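# Four arms pull a powered tray fully out

## Task

Make the motorised tray slide out of its housing until it reaches its full extension, and have it stay there without any robot holding it at the end. The four arms are fixed at these spots (metres, shared scene frame) and face these headings (degrees, counter-clockwise from +x): arm1 at x=-0.78 y=+0.41 z=+0.82, heading -96; arm2 at x=-0.16 y=-0.33 z=+0.81, heading +84; arm3 at x=+0.10 y=+0.36 z=+0.74, heading -94; arm4 at x=+0.65 y=-0.37 z=+0.73, heading +77.

## Robot and tools

Robots: four identical i2rt Big YAM arms named arm1, arm2, arm3 and arm4. Each has six revolute joints, a two-finger parallel gripper and a wrist camera that sits on top of the hand looking toward the fingertips when joints 1 and 6 are zero and the hand is level. The hand can reach roughly 1.0 m from the joint1 axis. The room cameras are cam_high and cam_low; wrist cameras are arm1_cam_wrist to arm4_cam_wrist. Images are 896x504 pixels.

Frame: one shared scene frame, origin on the floor, +z up, lengths in metres. The hand point is midway between the fingertips; its z axis runs along the fingers and the fingers close along its y axis. Base positions and headings are given in the task. Calibration data (intrinsics K, distortion D, T_world_to_cam, pos_world) is supplied per camera and can be a few degrees or millimetres off; wrist camera poses derive from reported joint angles.

Tool execute_actions(actions, cameras). actions is a list holding zero or one action. An action is an object keyed by arm name; each arm gets {"joints": {...}} with any subset of joint1_rad, joint2_rad, joint3_rad, joint4_rad, joint5_rad, joint6_rad (radians) and gripper_m (metres). Every value is an absolute joint target, not an offset. All arms named in the action start at once and may finish at different times; one action runs at most 15 s. Ranges and done-tolerances: joint1_rad -2.879..2.879 (±0.045), rotation about the base, positive counter-clockwise seen from above, 0 points along the base heading; joint2_rad 0..3.141 (±0.14), shoulder, 0 = upper arm pointing back about level, increasing lifts it up then forward; joint3_rad 0..3.019 (±0.09), elbow, 0 = folded, increasing opens; joint4_rad -1.692..1.57 (±0.055), hand pitch, positive tilts fingers up; joint5_rad -1.57..1.57 (±0.03), sideways swing, positive to the arm's right; joint6_rad -2.094..2.094 (±0.035), hand roll, positive clockwise seen from behind; gripper_m 0..0.093 (±0.003), fingertip gap. Finger force is about 50-62 N per pad. Any unknown key or out-of-range number rejects the whole call and nothing moves. An empty actions list only returns state and pictures. cameras lists camera names (or "all", or null/omitted for all, [] for none); the pictures line gives image order.

Tool wait(seconds): 0 to 10 s, commands nothing, returns state and images. zoom_image(camera, region): region [x0, y0, x1, y1] in pixels of that camera's latest full image, at most 504x504. read_manual(section): licence texts only. finished_scene(scene): ends the scene after the last command is held and reports success; irreversible. Replying without any tool call ends everything.

Reading results: joint_positions gives current angles; joint torques are whole drive outputs with offsets and noise, so they are only a rough hint of load. joint_status tells how each commanded motion ended: done, off_target (stopped short, may still push), contact_stop or time_out (target dropped, holds where it stopped, though a time_out joint may keep a target near its position and keep pushing), not_followed (a self/inter-arm collision check withheld the arm targets; the gripper part still runs, and the arm may retry those targets on later actions). A "joint command not followed" line with a cause explains withheld targets. on_its_own lists joints not commanded in this call, with "held at" meaning their held target. Joints or arms you omit keep chasing their old targets. If a call reports a stop, later motion calls in the same reply are skipped.

Cautions: the arm does not stop on contact and can push very hard; to relieve a stalled joint, command its reported position. A tiny change in target may not move a joint at all. Joints move at different speeds, so the hand path between postures can sweep wide; plan clearance. Arms pressing hard against each other fails the run and a hard collision may too; the anti-collision check ignores fingers, gripper housings and wrist cameras and can act late. Contact through a held object does not count. Sustained pushing heats motors: MOTOR HOT appears from 85 °C, and at 100 °C the arm goes limp (OVER-TEMPERATURE FAULT, keys marked limit_stop_at_motor_heat; resend targets after). Heat builds even while you think, and the robot holds the last command during thinking. Avoid drops, slips, slams and hard shoves. Finish with the tray fully extended and resting on its own, then release and back the arms away before ending the scene; fewer and shorter motions are better.

Each tool is called as name(argument=value, ...), one argument or row to a line, values as JSON.

## Session

I'll start by looking at the scene.

execute_actions(
  actions=[],
)

Scene clock: 0.00 s.
Joint torques (N m, as the arm reports them, + toward a larger angle): no reading
arm1.joint_positions: joint1_rad=-0.729 joint2_rad=+0.432 joint3_rad=+1.547 joint4_rad=-1.301 joint5_rad=+0.023 joint6_rad=+0.718 gripper_m=+0.094
arm1.joint_status: not commanded
arm1.hand: x=-0.8758 y=+0.3410 z=+1.4687 quat_wxyz=(-0.418, -0.771, +0.005, +0.481) (m; scene frame)
arm2.joint_positions: joint1_rad=+0.508 joint2_rad=+0.518 joint3_rad=+1.518 joint4_rad=-1.602 joint5_rad=+0.107 joint6_rad=-0.351 gripper_m=+0.094
arm2.joint_status: not commanded
arm2.hand: x=-0.2039 y=-0.1972 z=+1.3672 quat_wxyz=(-0.357, +0.803, -0.371, -0.301) (m; scene frame)
arm3.joint_positions: joint1_rad=+0.406 joint2_rad=+0.638 joint3_rad=+1.688 joint4_rad=-1.401 joint5_rad=+0.068 joint6_rad=+0.409 gripper_m=+0.094
arm3.joint_status: not commanded
arm3.hand: x=+0.1386 y=+0.1820 z=+1.3937 quat_wxyz=(-0.512, -0.618, -0.543, +0.248) (m; scene frame)
arm4.joint_positions: joint1_rad=+0.133 joint2_rad=+0.626 joint3_rad=+1.685 joint4_rad=-1.289 joint5_rad=-0.271 joint6_rad=-0.324 gripper_m=+0.094
arm4.joint_status: not commanded
arm4.hand: x=+0.6229 y=-0.1856 z=+1.4180 quat_wxyz=(-0.458, +0.662, -0.420, -0.420) (m; scene frame)
pictures: arm1_cam_wrist, arm2_cam_wrist, arm3_cam_wrist, arm4_cam_wrist, cam_high, cam_low
Images, in order (width x height): arm1_cam_wrist 896x504, arm2_cam_wrist 896x504, arm3_cam_wrist 896x504, arm4_cam_wrist 896x504, cam_high 896x504, cam_low 896x504.

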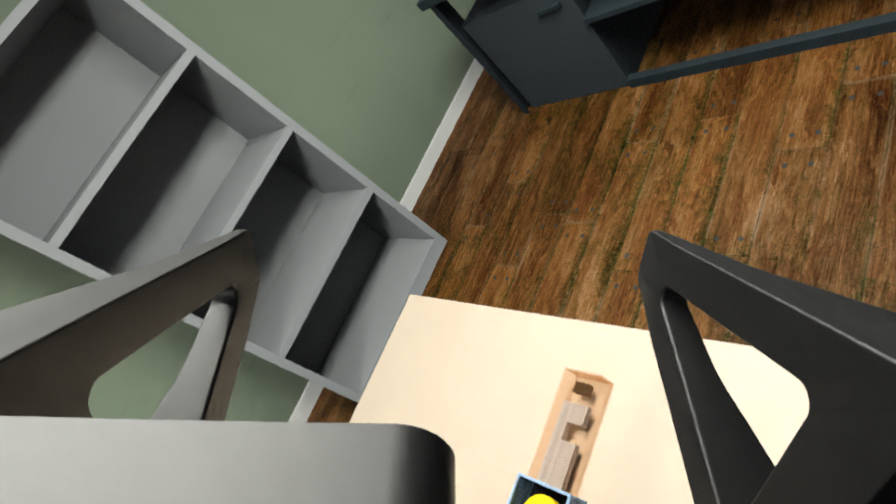

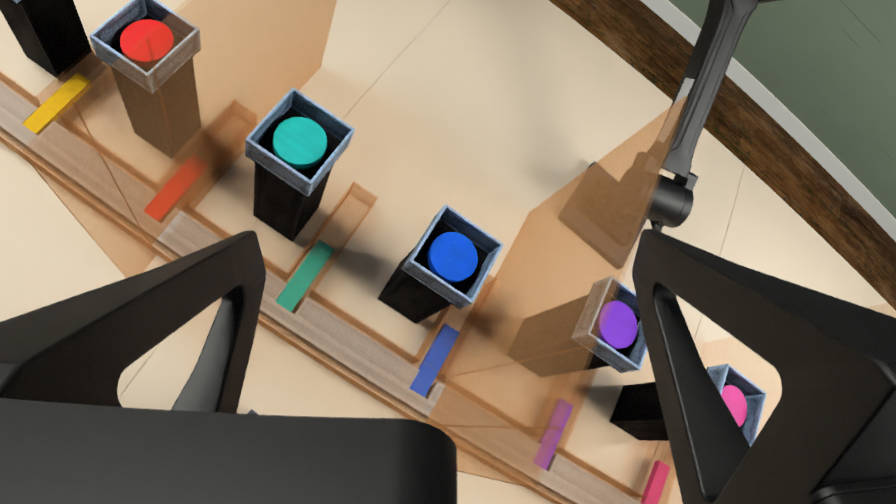

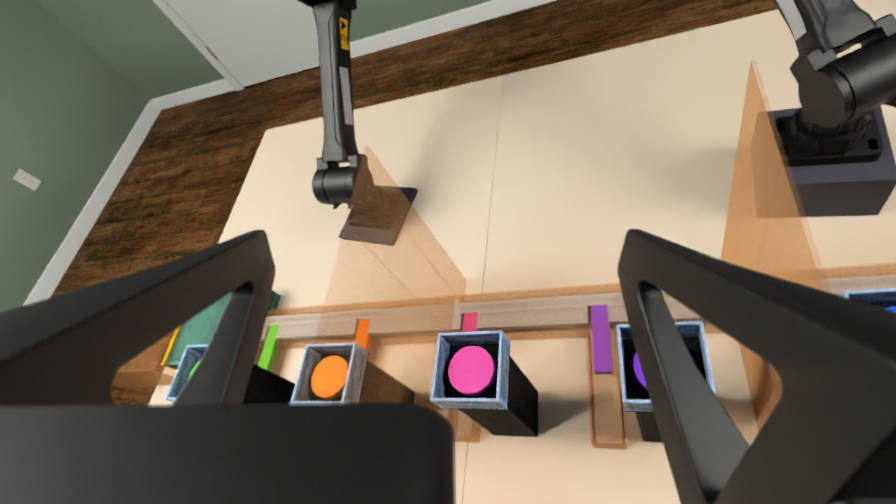

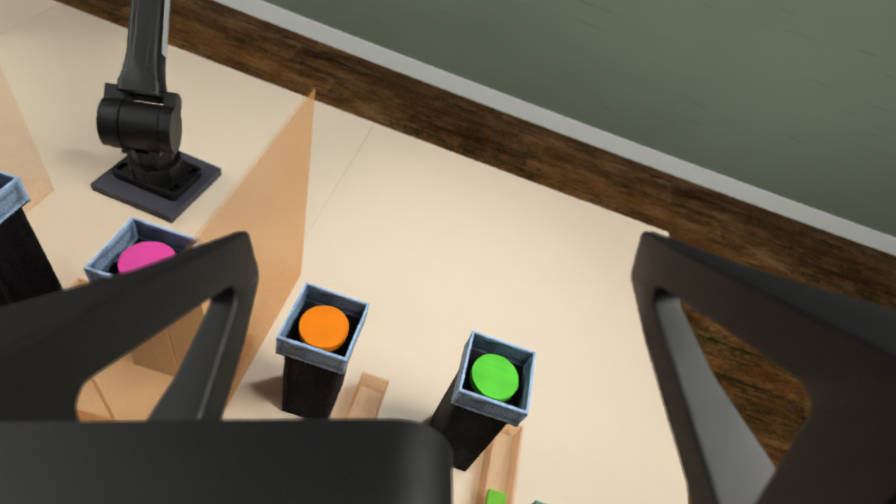

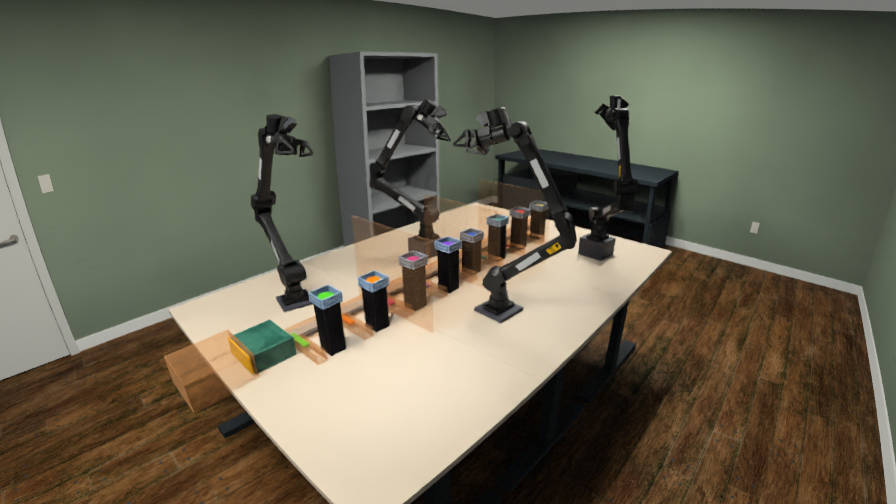

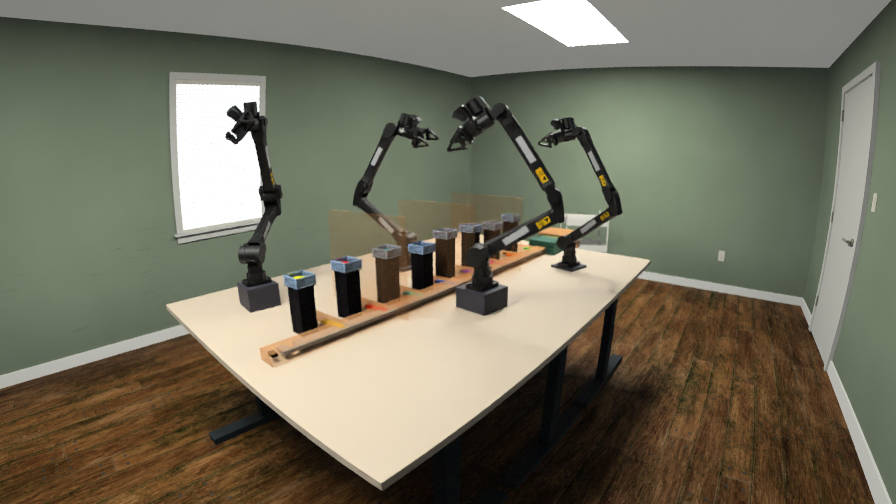

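zoom_image(
  camera="cam_high",
  region=[150, 180, 654, 440],
)

zoom_image(
  camera="cam_low",
  region=[220, 180, 660, 400],
)

Region (150, 180, 654, 440) of cam_high's 896x504 image, scaled by 1.000; it fills the top 260 rows of this view, and the rest is white.

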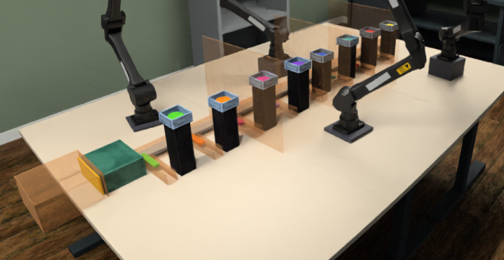

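Region (220, 180, 660, 400) of cam_low's 896x504 image, scaled by 1.145, with more detail than that image has.

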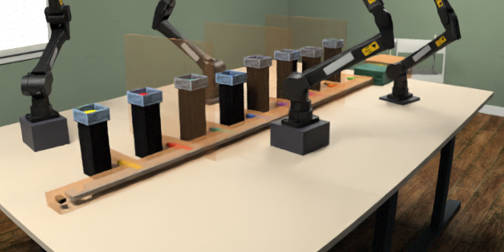

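zoom_image(
  camera="cam_high",
  region=[160, 280, 400, 420],
)

Region (160, 280, 400, 420) of cam_high's 896x504 image, scaled by 2.100, with more detail than that image has; it fills the top 294 rows of this view, and the rest is white.

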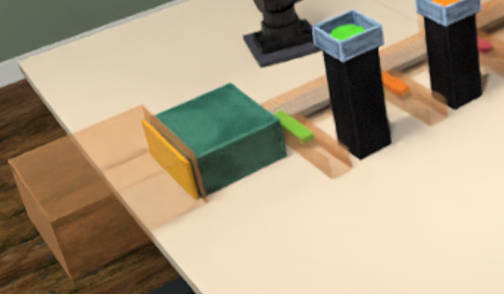

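zoom_image(
  camera="arm2_cam_wrist",
  region=[0, 0, 504, 400],
)

Region (0, 0, 504, 400) of arm2_cam_wrist's 896x504 image, scaled by 1.000; it fills the top 400 rows of this view, and the rest is white.

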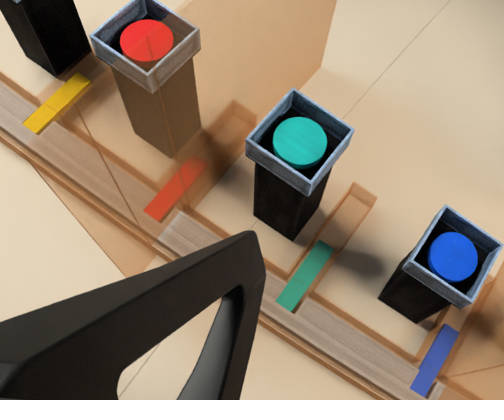

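zoom_image(
  camera="cam_high",
  region=[290, 190, 570, 360],
)

Region (290, 190, 570, 360) of cam_high's 896x504 image, scaled by 1.800, with more detail than that image has; it fills the top 306 rows of this view, and the rest is white.

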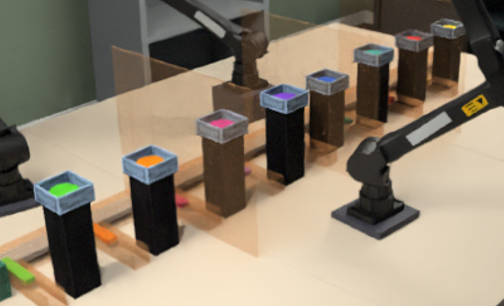

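zoom_image(
  camera="cam_low",
  region=[270, 200, 550, 370],
)

Region (270, 200, 550, 370) of cam_low's 896x504 image, scaled by 1.800, with more detail than that image has; it fills the top 306 rows of this view, and the rest is white.

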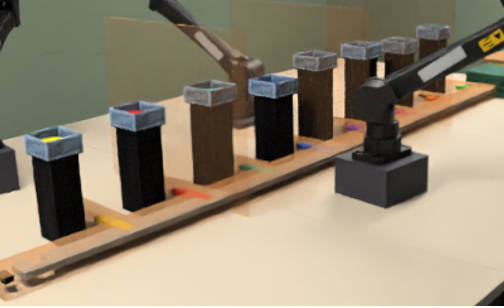

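zoom_image(
  camera="arm1_cam_wrist",
  region=[430, 340, 690, 504],
)

zoom_image(
  camera="cam_low",
  region=[240, 300, 400, 380],
)

Region (430, 340, 690, 504) of arm1_cam_wrist's 896x504 image, scaled by 1.938, with more detail than that image has; it fills the top 318 rows of this view, and the rest is white.

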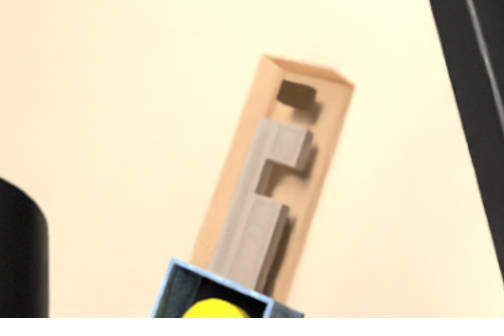

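Region (240, 300, 400, 380) of cam_low's 896x504 image, scaled by 3.150, with more detail than that image has.

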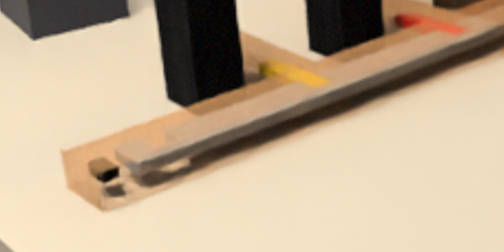

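execute_actions(
  actions=[
    {"arm1": {"joints": {"joint1_rad": 0.105, "joint2_rad": 1.332, "joint3_rad": 1.098, "joint4_rad": -1.336, "joint5_rad": 0.0, "joint6_rad": 0.0, "gripper_m": 0.0}}, "arm2": {"joints": {"joint1_rad": 0.564, "joint2_rad": 1.438, "joint3_rad": 1.229, "joint4_rad": -1.362, "joint5_rad": 0.0, "joint6_rad": 0.0, "gripper_m": 0.0}}, "arm3": {"joints": {"joint1_rad": 0.689, "joint2_rad": 1.252, "joint3_rad": 1.238, "joint4_rad": -1.556, "joint5_rad": 0.0, "joint6_rad": 0.0, "gripper_m": 0.0}}, "arm4": {"joints": {"joint1_rad": -0.008, "joint2_rad": 1.571, "joint3_rad": 1.588, "joint4_rad": -1.588, "joint5_rad": 0.0, "joint6_rad": 0.0, "gripper_m": 0.0}}},
  ],
)

Scene clock: 10.70 s.
Joint torques (N m, as the arm reports them, + toward a larger angle): arm1=[ 0.03 -6.45  8.94  0.51 -0.01 -0.15] | arm2=[  0.01 -11.95  10.69   0.67  -0.25   0.2 ] | arm3=[ -0.52 -10.83  13.36  -0.04  -0.17  -0.22] | arm4=[  0.18 -15.78  10.59  -0.47   0.03   0.08]
arm1.joint_positions: joint1_rad=+0.109 joint2_rad=+1.318 joint3_rad=+1.073 joint4_rad=-1.327 joint5_rad=+0.002 joint6_rad=+0.010 gripper_m=+0.001
arm1.joint_status: all done
arm1.hand: x=-0.7842 y=+0.0506 z=+0.9982 quat_wxyz=(-0.003, -0.711, -0.703, -0.001) (m; scene frame)
arm2.joint_positions: joint1_rad=+0.552 joint2_rad=+1.418 joint3_rad=+1.219 joint4_rad=-1.372 joint5_rad=+0.004 joint6_rad=-0.009 gripper_m=+0.000
arm2.joint_status: all done
arm2.hand: x=-0.3399 y=+0.0384 z=+1.0006 quat_wxyz=(-0.005, +0.849, -0.528, +0.004) (m; scene frame)
arm3.joint_positions: joint1_rad=+0.681 joint2_rad=+1.250 joint3_rad=+1.205 joint4_rad=-1.545 joint5_rad=+0.002 joint6_rad=+0.011 gripper_m=+0.001
arm3.joint_status: all done
arm3.hand: x=+0.2920 y=+0.0786 z=+0.9846 quat_wxyz=(+0.008, -0.466, -0.885, -0.012) (m; scene frame)
arm4.joint_positions: joint1_rad=-0.003 joint2_rad=+1.584 joint3_rad=+1.576 joint4_rad=-1.577 joint5_rad=-0.002 joint6_rad=-0.013 gripper_m=+0.000
arm4.joint_status: all done
arm4.hand: x=+0.7632 y=+0.0919 z=+0.9899 quat_wxyz=(+0.007, +0.624, -0.782, +0.007) (m; scene frame)
pictures: arm1_cam_wrist, arm2_cam_wrist, arm3_cam_wrist, arm4_cam_wrist, cam_high, cam_low
camera_calibration (this result's frames):
arm1_cam_wrist: T_world_to_cam=[[-0.99983, 0.0100738, -0.0154715, -0.770265], [-0.000971168, 0.808156, 0.588968, -0.625452], [0.0184365, 0.588883, -0.808008, 0.912109], [0, 0, 0, 1]] pos_world=[-0.787557, -0.0239035, 1.09345]
arm2_cam_wrist: T_world_to_cam=[[0.89343, 0.44845, 0.0259983, 0.258481], [0.347213, -0.726143, 0.59343, -0.443621], [0.285002, -0.521161, -0.804465, 1.04954], [0, 0, 0, 1]] pos_world=[-0.376025, 0.108933, 1.10086]
arm3_cam_wrist: T_world_to_cam=[[-0.825535, -0.564075, -0.0176399, 0.29952], [-0.455823, 0.648025, 0.610155, -0.517591], [-0.332742, 0.511745, -0.792086, 0.964614], [0, 0, 0, 1]] pos_world=[0.332302, 0.0107271, 1.08515]
arm4_cam_wrist: T_world_to_cam=[[0.975571, -0.219291, 0.0131224, -0.739353], [-0.181882, -0.772761, 0.608078, -0.386323], [-0.123206, -0.59561, -0.793769, 1.05901], [0, 0, 0, 1]] pos_world=[0.781502, 0.170088, 1.08523]
Images, in order (width x height): arm1_cam_wrist 896x504, arm2_cam_wrist 896x504, arm3_cam_wrist 896x504, arm4_cam_wrist 896x504, cam_high 896x504, cam_low 896x504.

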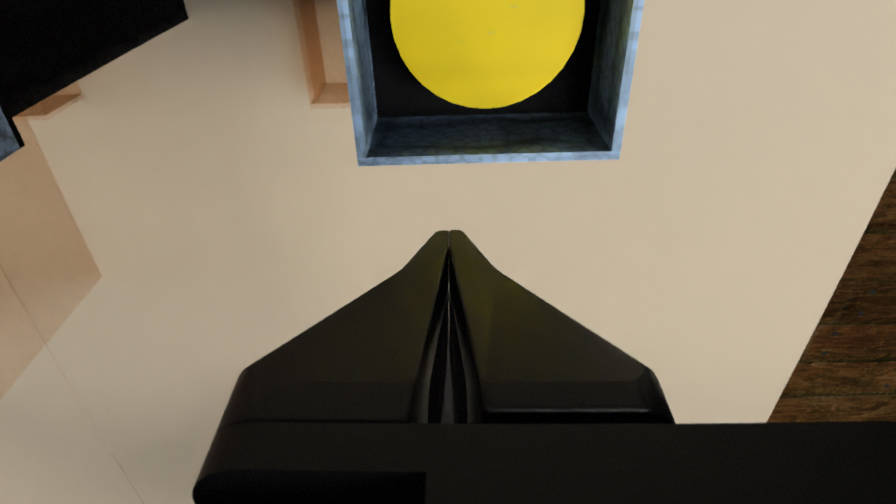

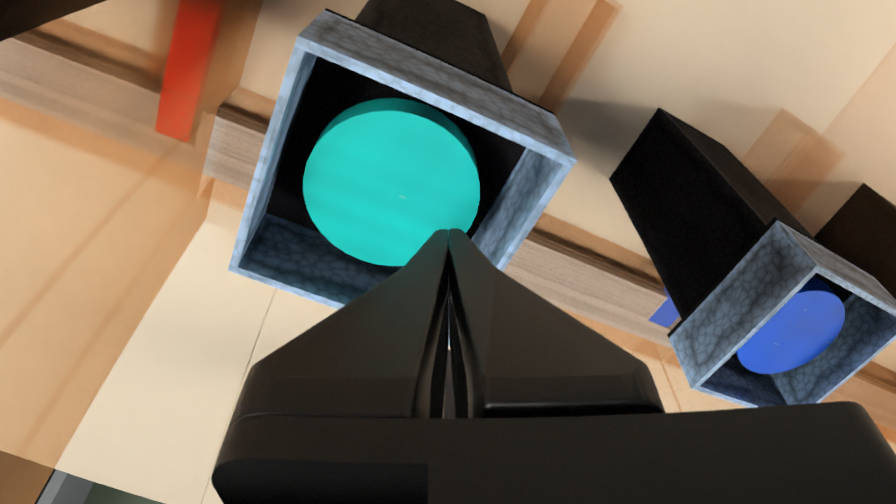

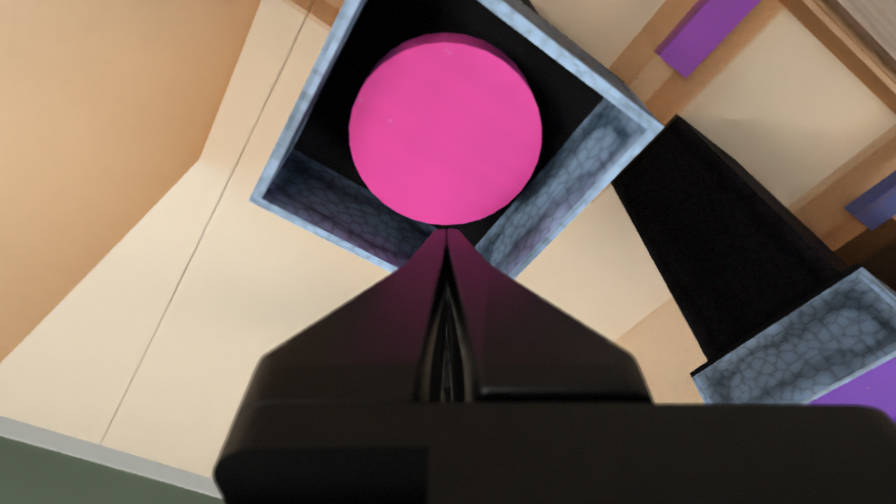

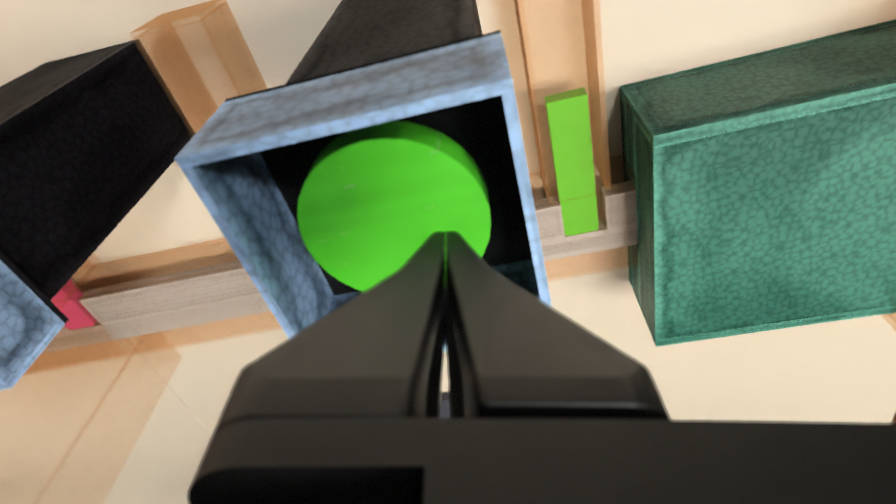

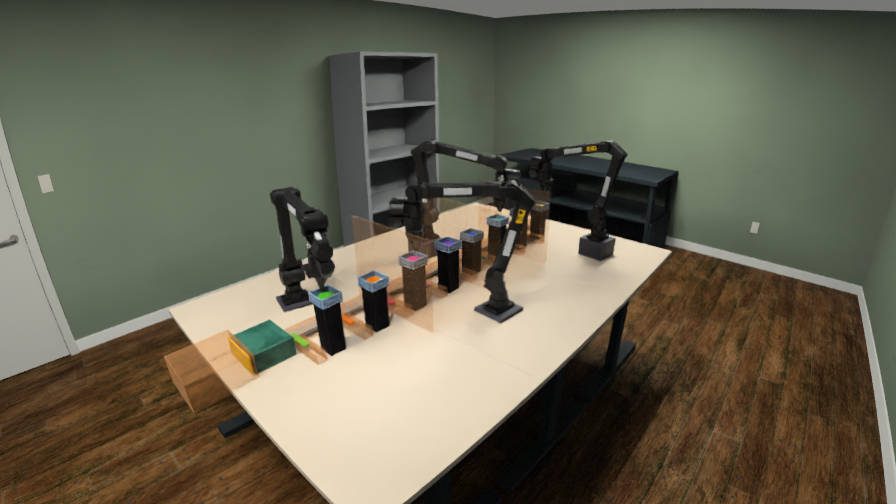

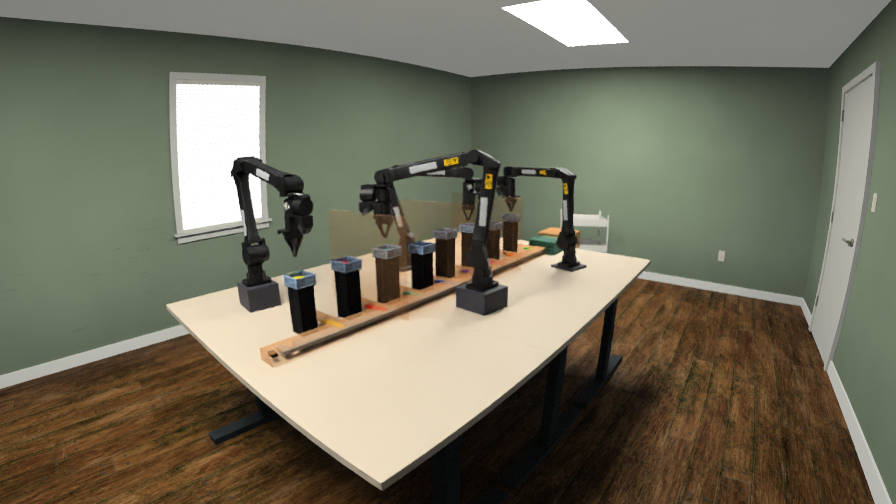

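zoom_image(
  camera="cam_low",
  region=[250, 180, 430, 340],
)

Region (250, 180, 430, 340) of cam_low's 896x504 image, scaled by 2.800, with more detail than that image has.

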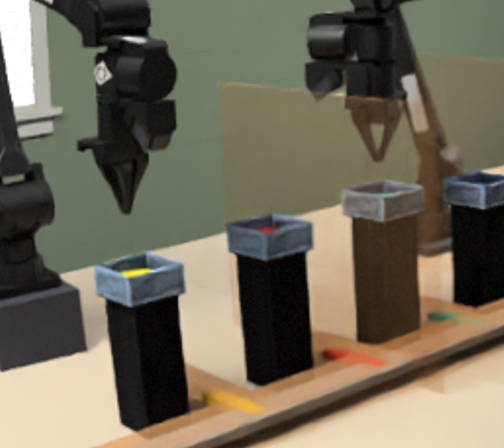

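execute_actions(
  actions=[
    {"arm1": {"joints": {"joint1_rad": 0.076, "joint2_rad": 1.446, "joint3_rad": 1.099, "joint4_rad": -1.205}}, "arm2": {"joints": {"joint1_rad": 0.606, "joint2_rad": 1.392, "joint3_rad": 1.069, "joint4_rad": -1.248}}, "arm3": {"joints": {"joint1_rad": 0.682, "joint2_rad": 1.28, "joint3_rad": 1.047, "joint4_rad": -1.305}}, "arm4": {"joints": {"joint1_rad": 0.037, "joint2_rad": 1.491, "joint3_rad": 1.397, "joint4_rad": -1.458}}},
  ],
  cameras=["arm1_cam_wrist", "arm2_cam_wrist", "arm3_cam_wrist", "arm4_cam_wrist", "cam_high"],
)

Scene clock: 16.57 s.
Joint torques (N m, as the arm reports them, + toward a larger angle): arm1=[ 0.42 -9.19  8.64  1.27 -0.02 -0.15] | arm2=[ -0.15 -14.01   9.67   0.83  -0.17   0.2 ] | arm3=[-1.08 -8.22  8.07  1.88 -0.15 -0.22] | arm4=[  0.49 -13.97   9.04   0.42  -0.01   0.08]
arm1.joint_positions: joint1_rad=+0.078 joint2_rad=+1.455 joint3_rad=+1.073 joint4_rad=-1.215 joint5_rad=+0.002 joint6_rad=+0.009 gripper_m=+0.001
arm1.joint_status: all done
arm1.hand: x=-0.7962 y=+0.0200 z=+0.9488 quat_wxyz=(+0.006, -0.721, -0.692, -0.010) (m; scene frame)
arm2.joint_positions: joint1_rad=+0.599 joint2_rad=+1.399 joint3_rad=+1.065 joint4_rad=-1.262 joint5_rad=+0.003 joint6_rad=-0.009 gripper_m=+0.000
arm2.joint_status: all done
arm2.hand: x=-0.3436 y=+0.0057 z=+0.9507 quat_wxyz=(+0.002, +0.861, -0.508, +0.015) (m; scene frame)
arm3.joint_positions: joint1_rad=+0.681 joint2_rad=+1.244 joint3_rad=+1.078 joint4_rad=-1.331 joint5_rad=+0.002 joint6_rad=+0.010 gripper_m=+0.001
arm3.joint_status: all done
arm3.hand: x=+0.3015 y=+0.0664 z=+0.9392 quat_wxyz=(-0.034, -0.466, -0.884, +0.009) (m; scene frame)
arm4.joint_positions: joint1_rad=+0.037 joint2_rad=+1.504 joint3_rad=+1.401 joint4_rad=-1.472 joint5_rad=-0.002 joint6_rad=-0.012 gripper_m=+0.000
arm4.joint_status: all done
arm4.hand: x=+0.7391 y=+0.0662 z=+0.9582 quat_wxyz=(+0.003, +0.639, -0.769, +0.005) (m; scene frame)
pictures: arm1_cam_wrist, arm2_cam_wrist, arm3_cam_wrist, arm4_cam_wrist, cam_high
camera_calibration (this result's frames):
arm1_cam_wrist: T_world_to_cam=[[-0.99905, 0.040788, -0.0153716, -0.782807], [0.0230134, 0.793075, 0.608689, -0.570963], [0.037018, 0.607756, -0.79326, 0.890866], [0, 0, 0, 1]] pos_world=[-0.801902, -0.0566839, 1.04219]
arm2_cam_wrist: T_world_to_cam=[[0.871437, 0.489904, 0.0243271, 0.271506], [0.373526, -0.694936, 0.614445, -0.447566], [0.317925, -0.526363, -0.788585, 0.989649], [0, 0, 0, 1]] pos_world=[-0.384057, 0.0768732, 1.04882]
arm3_cam_wrist: T_world_to_cam=[[-0.825212, -0.56451, -0.0187833, 0.300669], [-0.485876, 0.692521, 0.533235, -0.399216], [-0.288009, 0.449159, -0.845758, 0.97915], [0, 0, 0, 1]] pos_world=[0.33615, 0.00640179, 1.04665]
arm4_cam_wrist: T_world_to_cam=[[0.983481, -0.180489, 0.0137312, -0.729996], [-0.152423, -0.784855, 0.600641, -0.405117], [-0.0976319, -0.592812, -0.799401, 1.00198], [0, 0, 0, 1]] pos_world=[0.754014, 0.144271, 1.05434]
Images, in order (width x height): arm1_cam_wrist 896x504, arm2_cam_wrist 896x504, arm3_cam_wrist 896x504, arm4_cam_wrist 896x504, cam_high 896x504.

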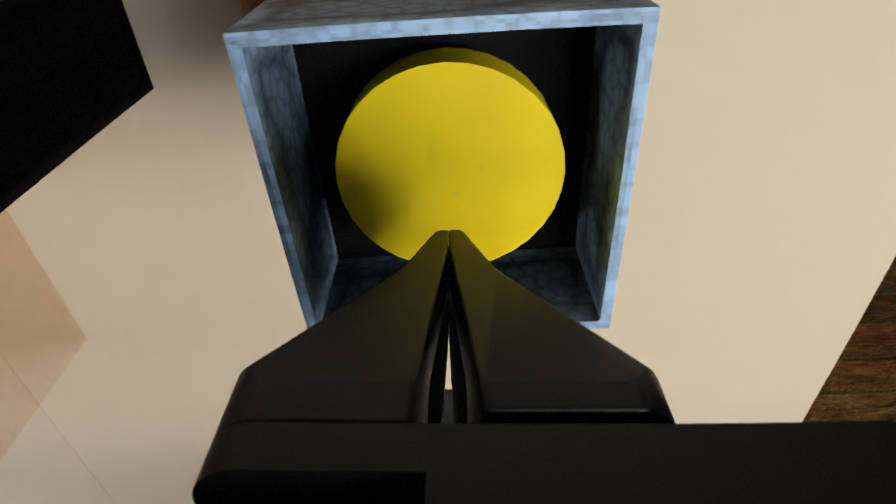

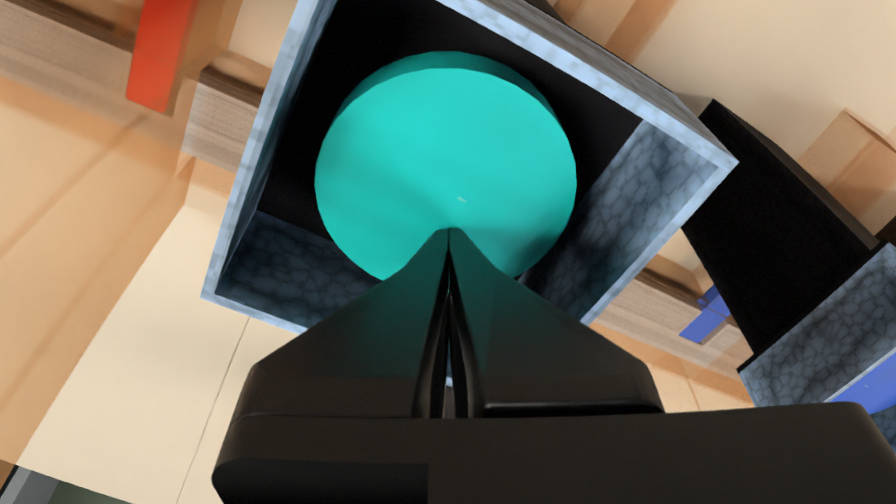

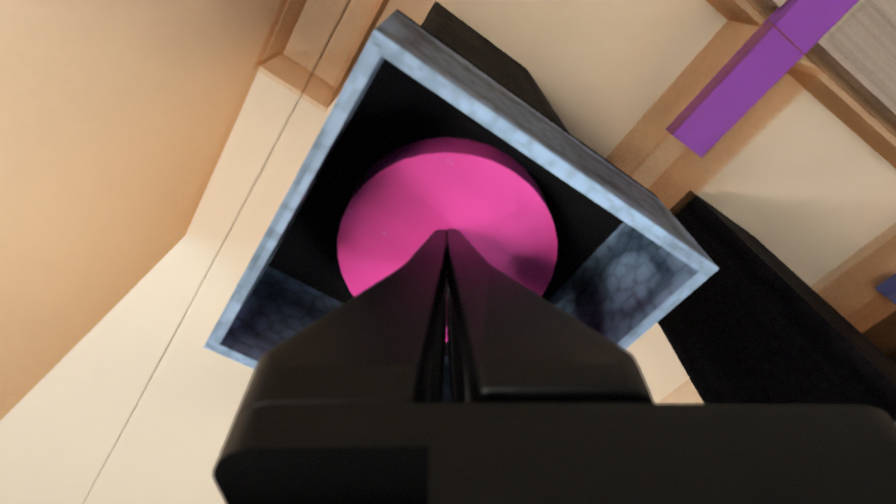

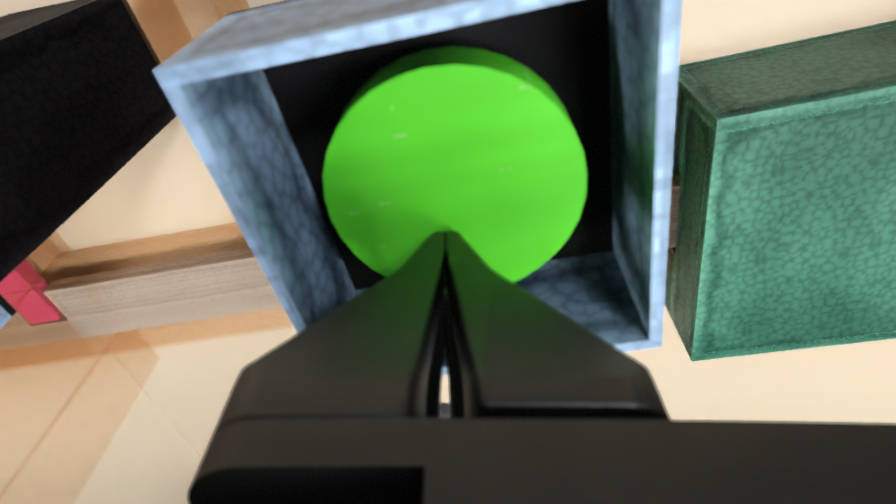

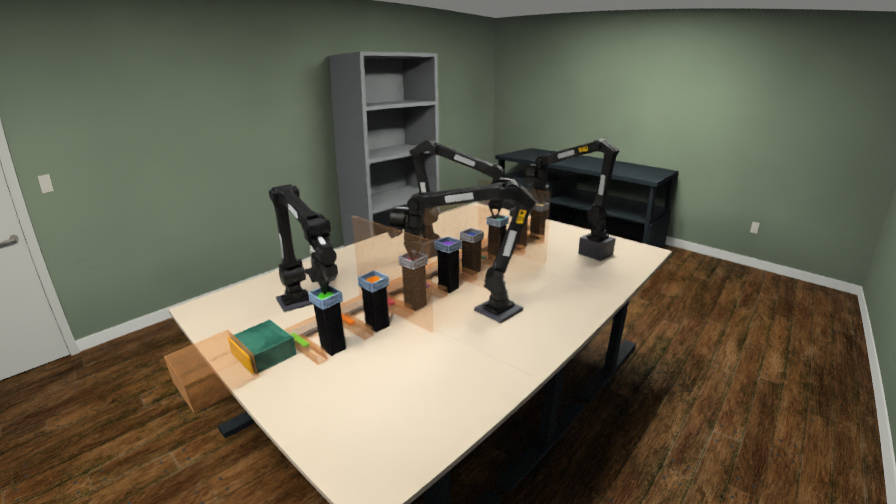

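execute_actions(
  actions=[],
  cameras=["arm3_cam_wrist", "cam_high"],
)

Scene clock: 17.27 s.
Joint torques (N m, as the arm reports them, + toward a larger angle): arm1=[ 0.25 -9.55  8.54  1.2   0.   -0.16] | arm2=[ -0.06 -13.7    9.71   0.94  -0.15   0.18] | arm3=[-1.18 -8.17  8.06  1.92 -0.15 -0.22] | arm4=[  0.49 -13.97   9.05   0.43  -0.01   0.08]
arm1.joint_positions: joint1_rad=+0.078 joint2_rad=+1.455 joint3_rad=+1.073 joint4_rad=-1.215 joint5_rad=+0.002 joint6_rad=+0.009 gripper_m=+0.001
arm1.joint_status: all done
arm1.hand: x=-0.7962 y=+0.0200 z=+0.9488 quat_wxyz=(+0.006, -0.721, -0.692, -0.010) (m; scene frame)
arm2.joint_positions: joint1_rad=+0.599 joint2_rad=+1.399 joint3_rad=+1.065 joint4_rad=-1.262 joint5_rad=+0.003 joint6_rad=-0.009 gripper_m=+0.000
arm2.joint_status: all done
arm2.hand: x=-0.3436 y=+0.0057 z=+0.9507 quat_wxyz=(+0.002, +0.861, -0.508, +0.015) (m; scene frame)
arm3.joint_positions: joint1_rad=+0.681 joint2_rad=+1.244 joint3_rad=+1.078 joint4_rad=-1.331 joint5_rad=+0.002 joint6_rad=+0.010 gripper_m=+0.001
arm3.joint_status: all done
arm3.hand: x=+0.3015 y=+0.0664 z=+0.9392 quat_wxyz=(-0.034, -0.466, -0.884, +0.009) (m; scene frame)
arm4.joint_positions: joint1_rad=+0.037 joint2_rad=+1.504 joint3_rad=+1.401 joint4_rad=-1.472 joint5_rad=-0.002 joint6_rad=-0.012 gripper_m=+0.000
arm4.joint_status: all done
arm4.hand: x=+0.7391 y=+0.0662 z=+0.9582 quat_wxyz=(+0.003, +0.639, -0.769, +0.005) (m; scene frame)
pictures: arm3_cam_wrist, cam_high
camera_calibration (this result's frames):
arm3_cam_wrist: T_world_to_cam=[[-0.825212, -0.56451, -0.0187833, 0.300669], [-0.485876, 0.692521, 0.533235, -0.399216], [-0.288009, 0.449159, -0.845758, 0.97915], [0, 0, 0, 1]] pos_world=[0.33615, 0.00640179, 1.04665]
Images, in order (width x height): arm3_cam_wrist 896x504, cam_high 896x504.

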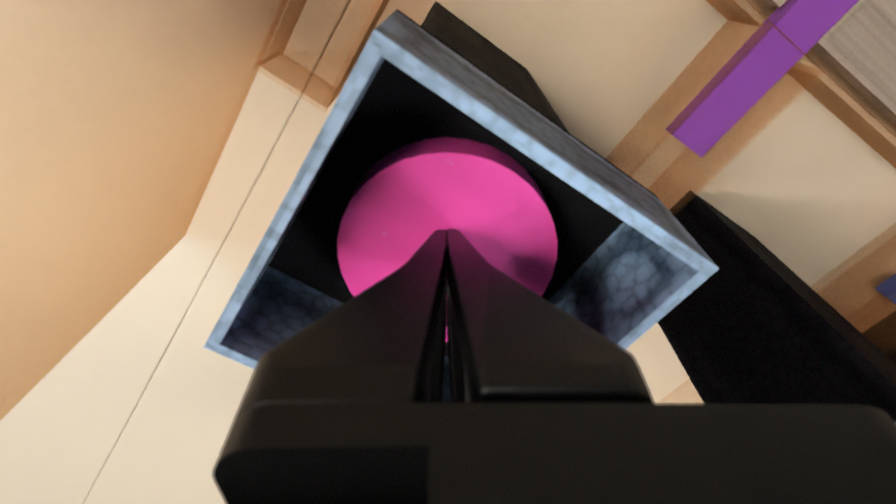

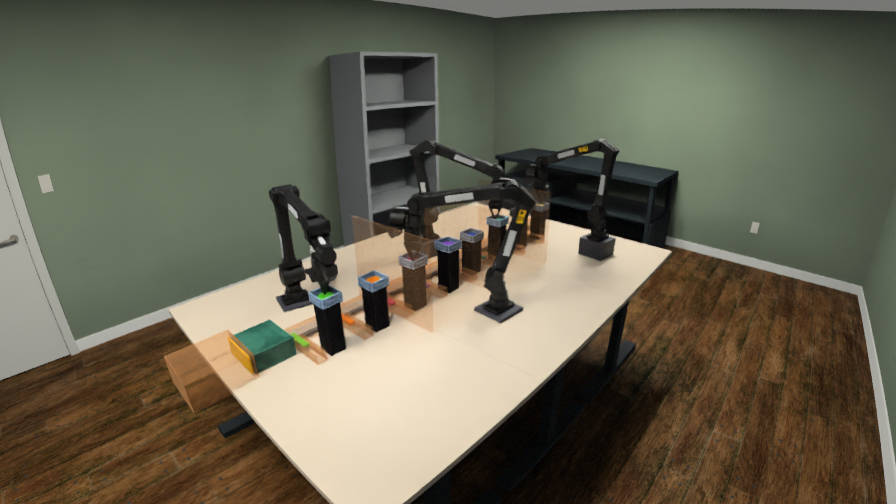

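zoom_image(
  camera="cam_high",
  region=[350, 170, 530, 330],
)

Region (350, 170, 530, 330) of cam_high's 896x504 image, scaled by 2.800, with more detail than that image has.

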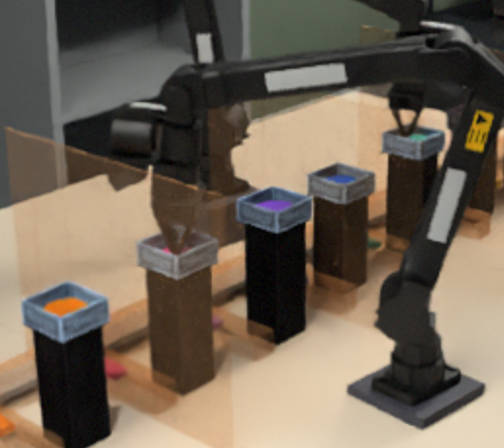

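zoom_image(
  camera="cam_high",
  region=[280, 280, 460, 370],
)

Region (280, 280, 460, 370) of cam_high's 896x504 image, scaled by 2.800, with more detail than that image has.

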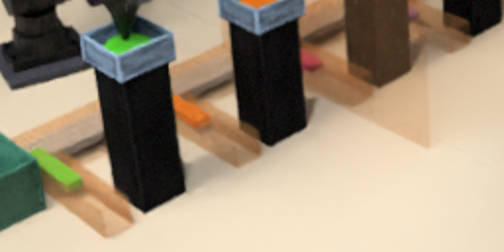

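execute_actions(
  actions=[
    {"arm1": {"joints": {"joint1_rad": 0.076, "joint2_rad": 1.497, "joint3_rad": 1.018, "joint4_rad": -1.066}}, "arm2": {"joints": {"joint1_rad": 0.606, "joint2_rad": 1.436, "joint3_rad": 0.978, "joint4_rad": -1.1}}, "arm4": {"joints": {"joint1_rad": 0.037, "joint2_rad": 1.515, "joint3_rad": 1.285, "joint4_rad": -1.32}}},
  ],
)

Scene clock: 21.17 s.
Joint torques (N m, as the arm reports them, + toward a larger angle): arm1=[ 0.25 -7.75  6.55  1.89 -0.02 -0.15] | arm2=[-0.15 -8.21  6.22  2.25 -0.16  0.21] | arm3=[-1.2  -8.18  8.09  1.9  -0.16 -0.22] | arm4=[ 0.54 -7.57  5.54  1.44 -0.01  0.08]
arm1.joint_positions: joint1_rad=+0.078 joint2_rad=+1.479 joint3_rad=+1.023 joint4_rad=-1.088 joint5_rad=+0.002 joint6_rad=+0.009 gripper_m=+0.001
arm1.joint_status: all done
arm1.hand: x=-0.7963 y=+0.0094 z=+0.9224 quat_wxyz=(-0.012, -0.721, -0.692, +0.009) (m; scene frame)
arm2.joint_positions: joint1_rad=+0.599 joint2_rad=+1.382 joint3_rad=+1.019 joint4_rad=-1.138 joint5_rad=+0.003 joint6_rad=-0.009 gripper_m=+0.000
arm2.joint_status: all done
arm2.hand: x=-0.3497 y=+0.0173 z=+0.9409 quat_wxyz=(-0.022, +0.861, -0.508, -0.026) (m; scene frame)
arm3.joint_positions: joint1_rad=+0.681 joint2_rad=+1.244 joint3_rad=+1.078 joint4_rad=-1.331 joint5_rad=+0.002 joint6_rad=+0.010 gripper_m=+0.001
arm3.joint_status: not commanded
arm3.hand: x=+0.3015 y=+0.0664 z=+0.9392 quat_wxyz=(-0.034, -0.466, -0.884, +0.009) (m; scene frame)
arm4.joint_positions: joint1_rad=+0.037 joint2_rad=+1.465 joint3_rad=+1.332 joint4_rad=-1.358 joint5_rad=-0.002 joint6_rad=-0.012 gripper_m=+0.000
arm4.joint_status: all done
arm4.hand: x=+0.7399 y=+0.0701 z=+0.9486 quat_wxyz=(-0.029, +0.639, -0.769, -0.021) (m; scene frame)
pictures: arm1_cam_wrist, arm2_cam_wrist, arm3_cam_wrist, arm4_cam_wrist, cam_high, cam_low
camera_calibration (this result's frames):
arm1_cam_wrist: T_world_to_cam=[[-0.999077, 0.0399511, -0.0158061, -0.782551], [0.0239937, 0.82399, 0.566097, -0.506664], [0.0356403, 0.565195, -0.824187, 0.904171], [0, 0, 0, 1]] pos_world=[-0.801896, -0.0622828, 1.01966]
arm2_cam_wrist: T_world_to_cam=[[0.872146, 0.488564, 0.0258015, 0.270326], [0.400184, -0.742728, 0.53685, -0.348012], [0.281449, -0.457886, -0.843283, 1.02748], [0, 0, 0, 1]] pos_world=[-0.385679, 0.0799195, 1.04631]
arm3_cam_wrist: T_world_to_cam=[[-0.825212, -0.56451, -0.0187833, 0.300669], [-0.485876, 0.692521, 0.533235, -0.399216], [-0.288009, 0.449159, -0.845758, 0.97915], [0, 0, 0, 1]] pos_world=[0.33615, 0.00640179, 1.04665]
arm4_cam_wrist: T_world_to_cam=[[0.983253, -0.181634, 0.0149413, -0.73087], [-0.161578, -0.83088, 0.532476, -0.321503], [-0.0843014, -0.525973, -0.846313, 1.02661], [0, 0, 0, 1]] pos_world=[0.753227, 0.140087, 1.05095]
Images, in order (width x height): arm1_cam_wrist 896x504, arm2_cam_wrist 896x504, arm3_cam_wrist 896x504, arm4_cam_wrist 896x504, cam_high 896x504, cam_low 896x504.

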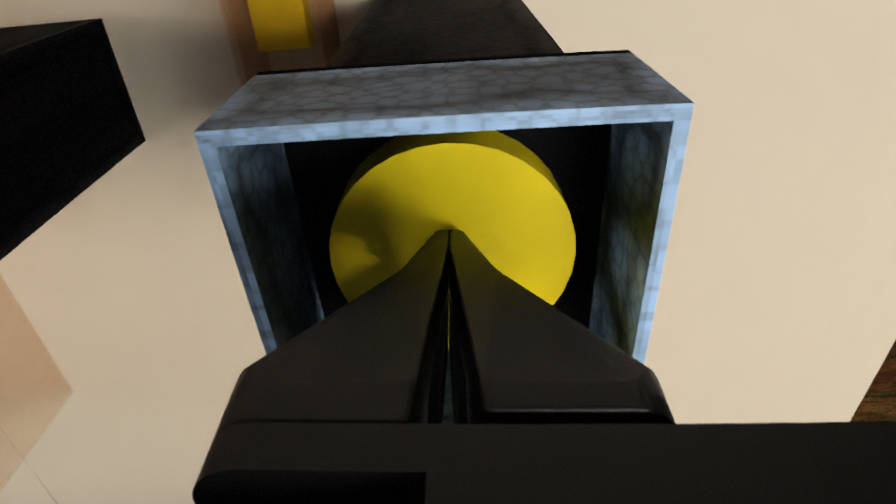

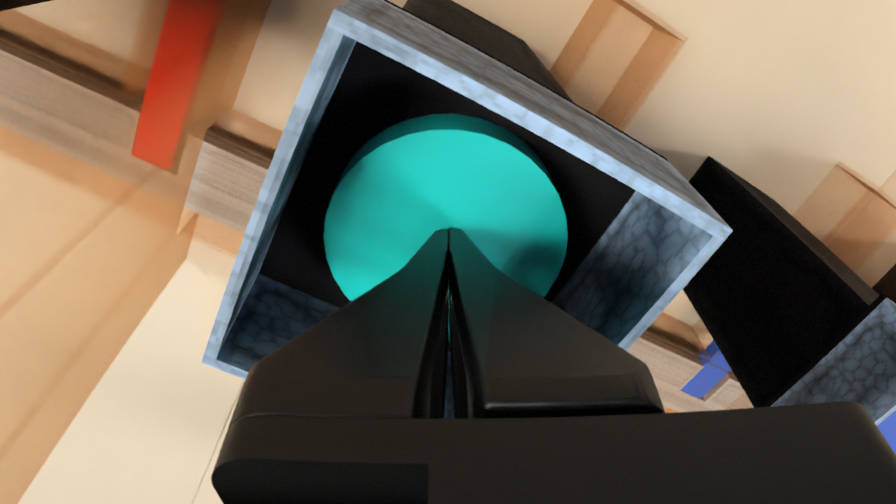

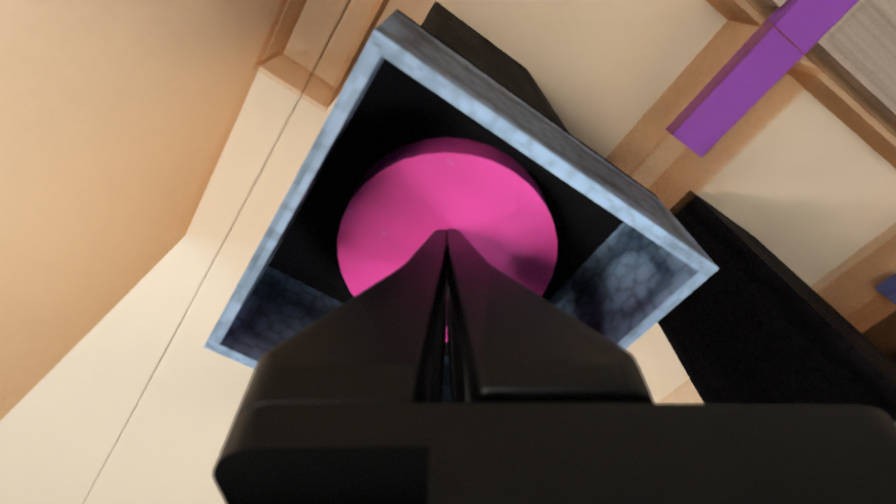

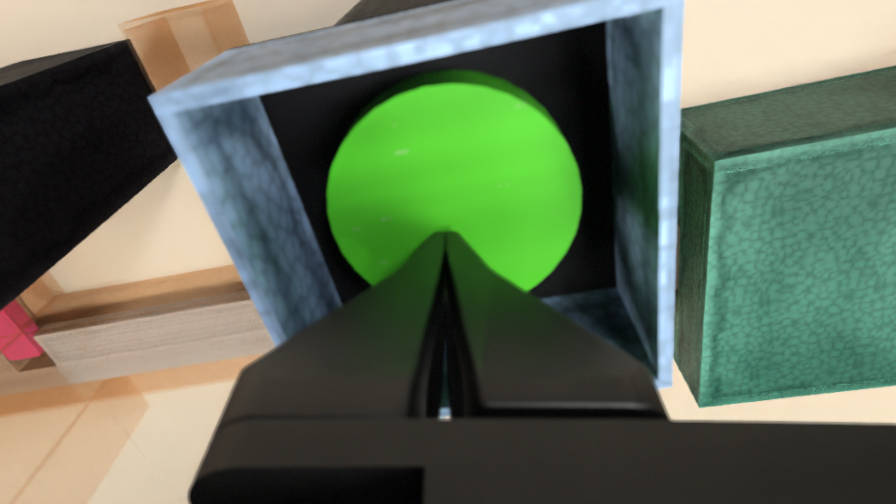

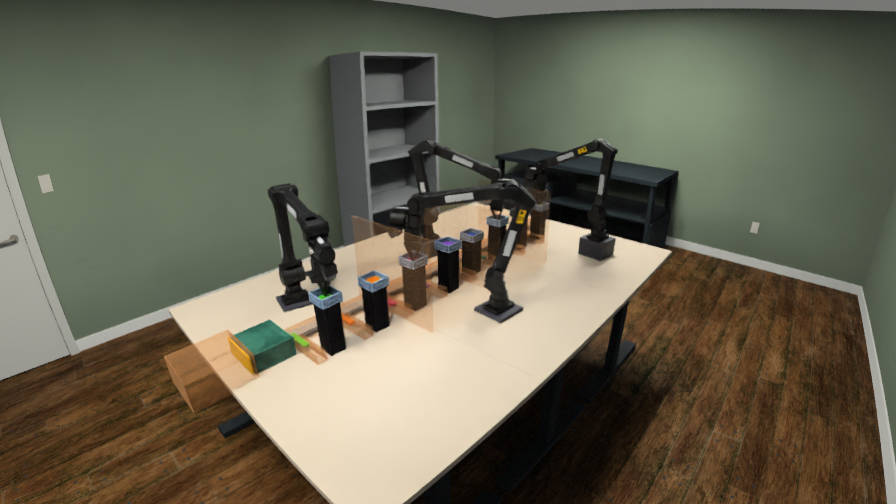

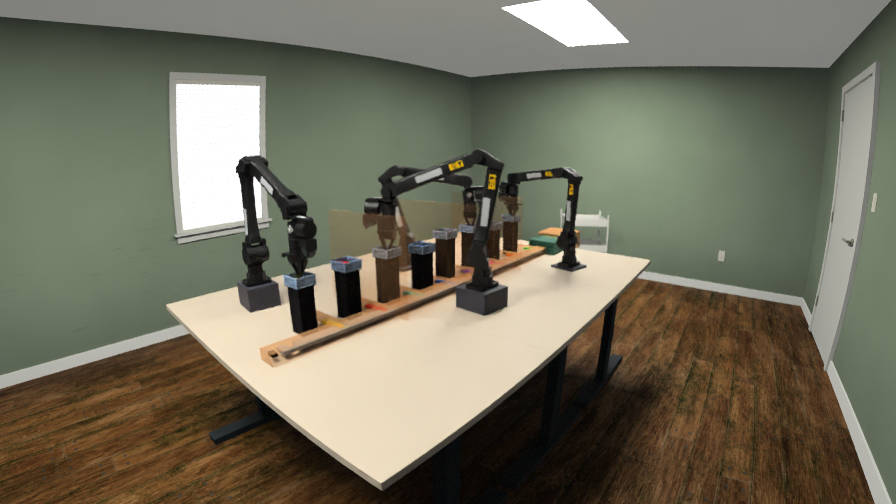

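zoom_image(
  camera="cam_low",
  region=[250, 240, 570, 380],
)

Region (250, 240, 570, 380) of cam_low's 896x504 image, scaled by 1.575, with more detail than that image has; it fills the top 220 rows of this view, and the rest is white.

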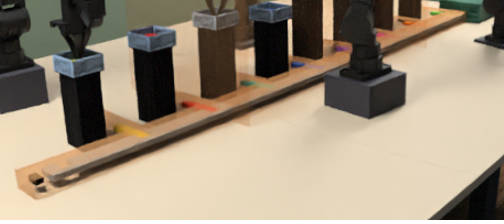

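zoom_image(
  camera="cam_low",
  region=[250, 290, 430, 370],
)

Region (250, 290, 430, 370) of cam_low's 896x504 image, scaled by 2.800, with more detail than that image has.

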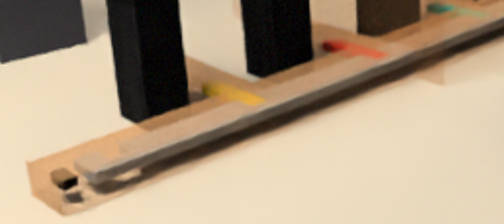

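zoom_image(
  camera="arm1_cam_wrist",
  region=[150, 0, 450, 150],
)

Region (150, 0, 450, 150) of arm1_cam_wrist's 896x504 image, scaled by 1.680, with more detail than that image has.

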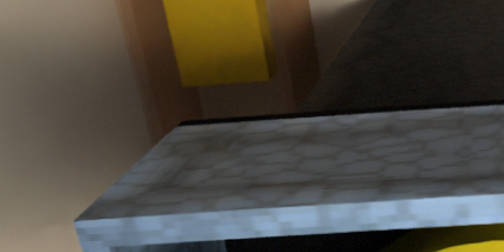

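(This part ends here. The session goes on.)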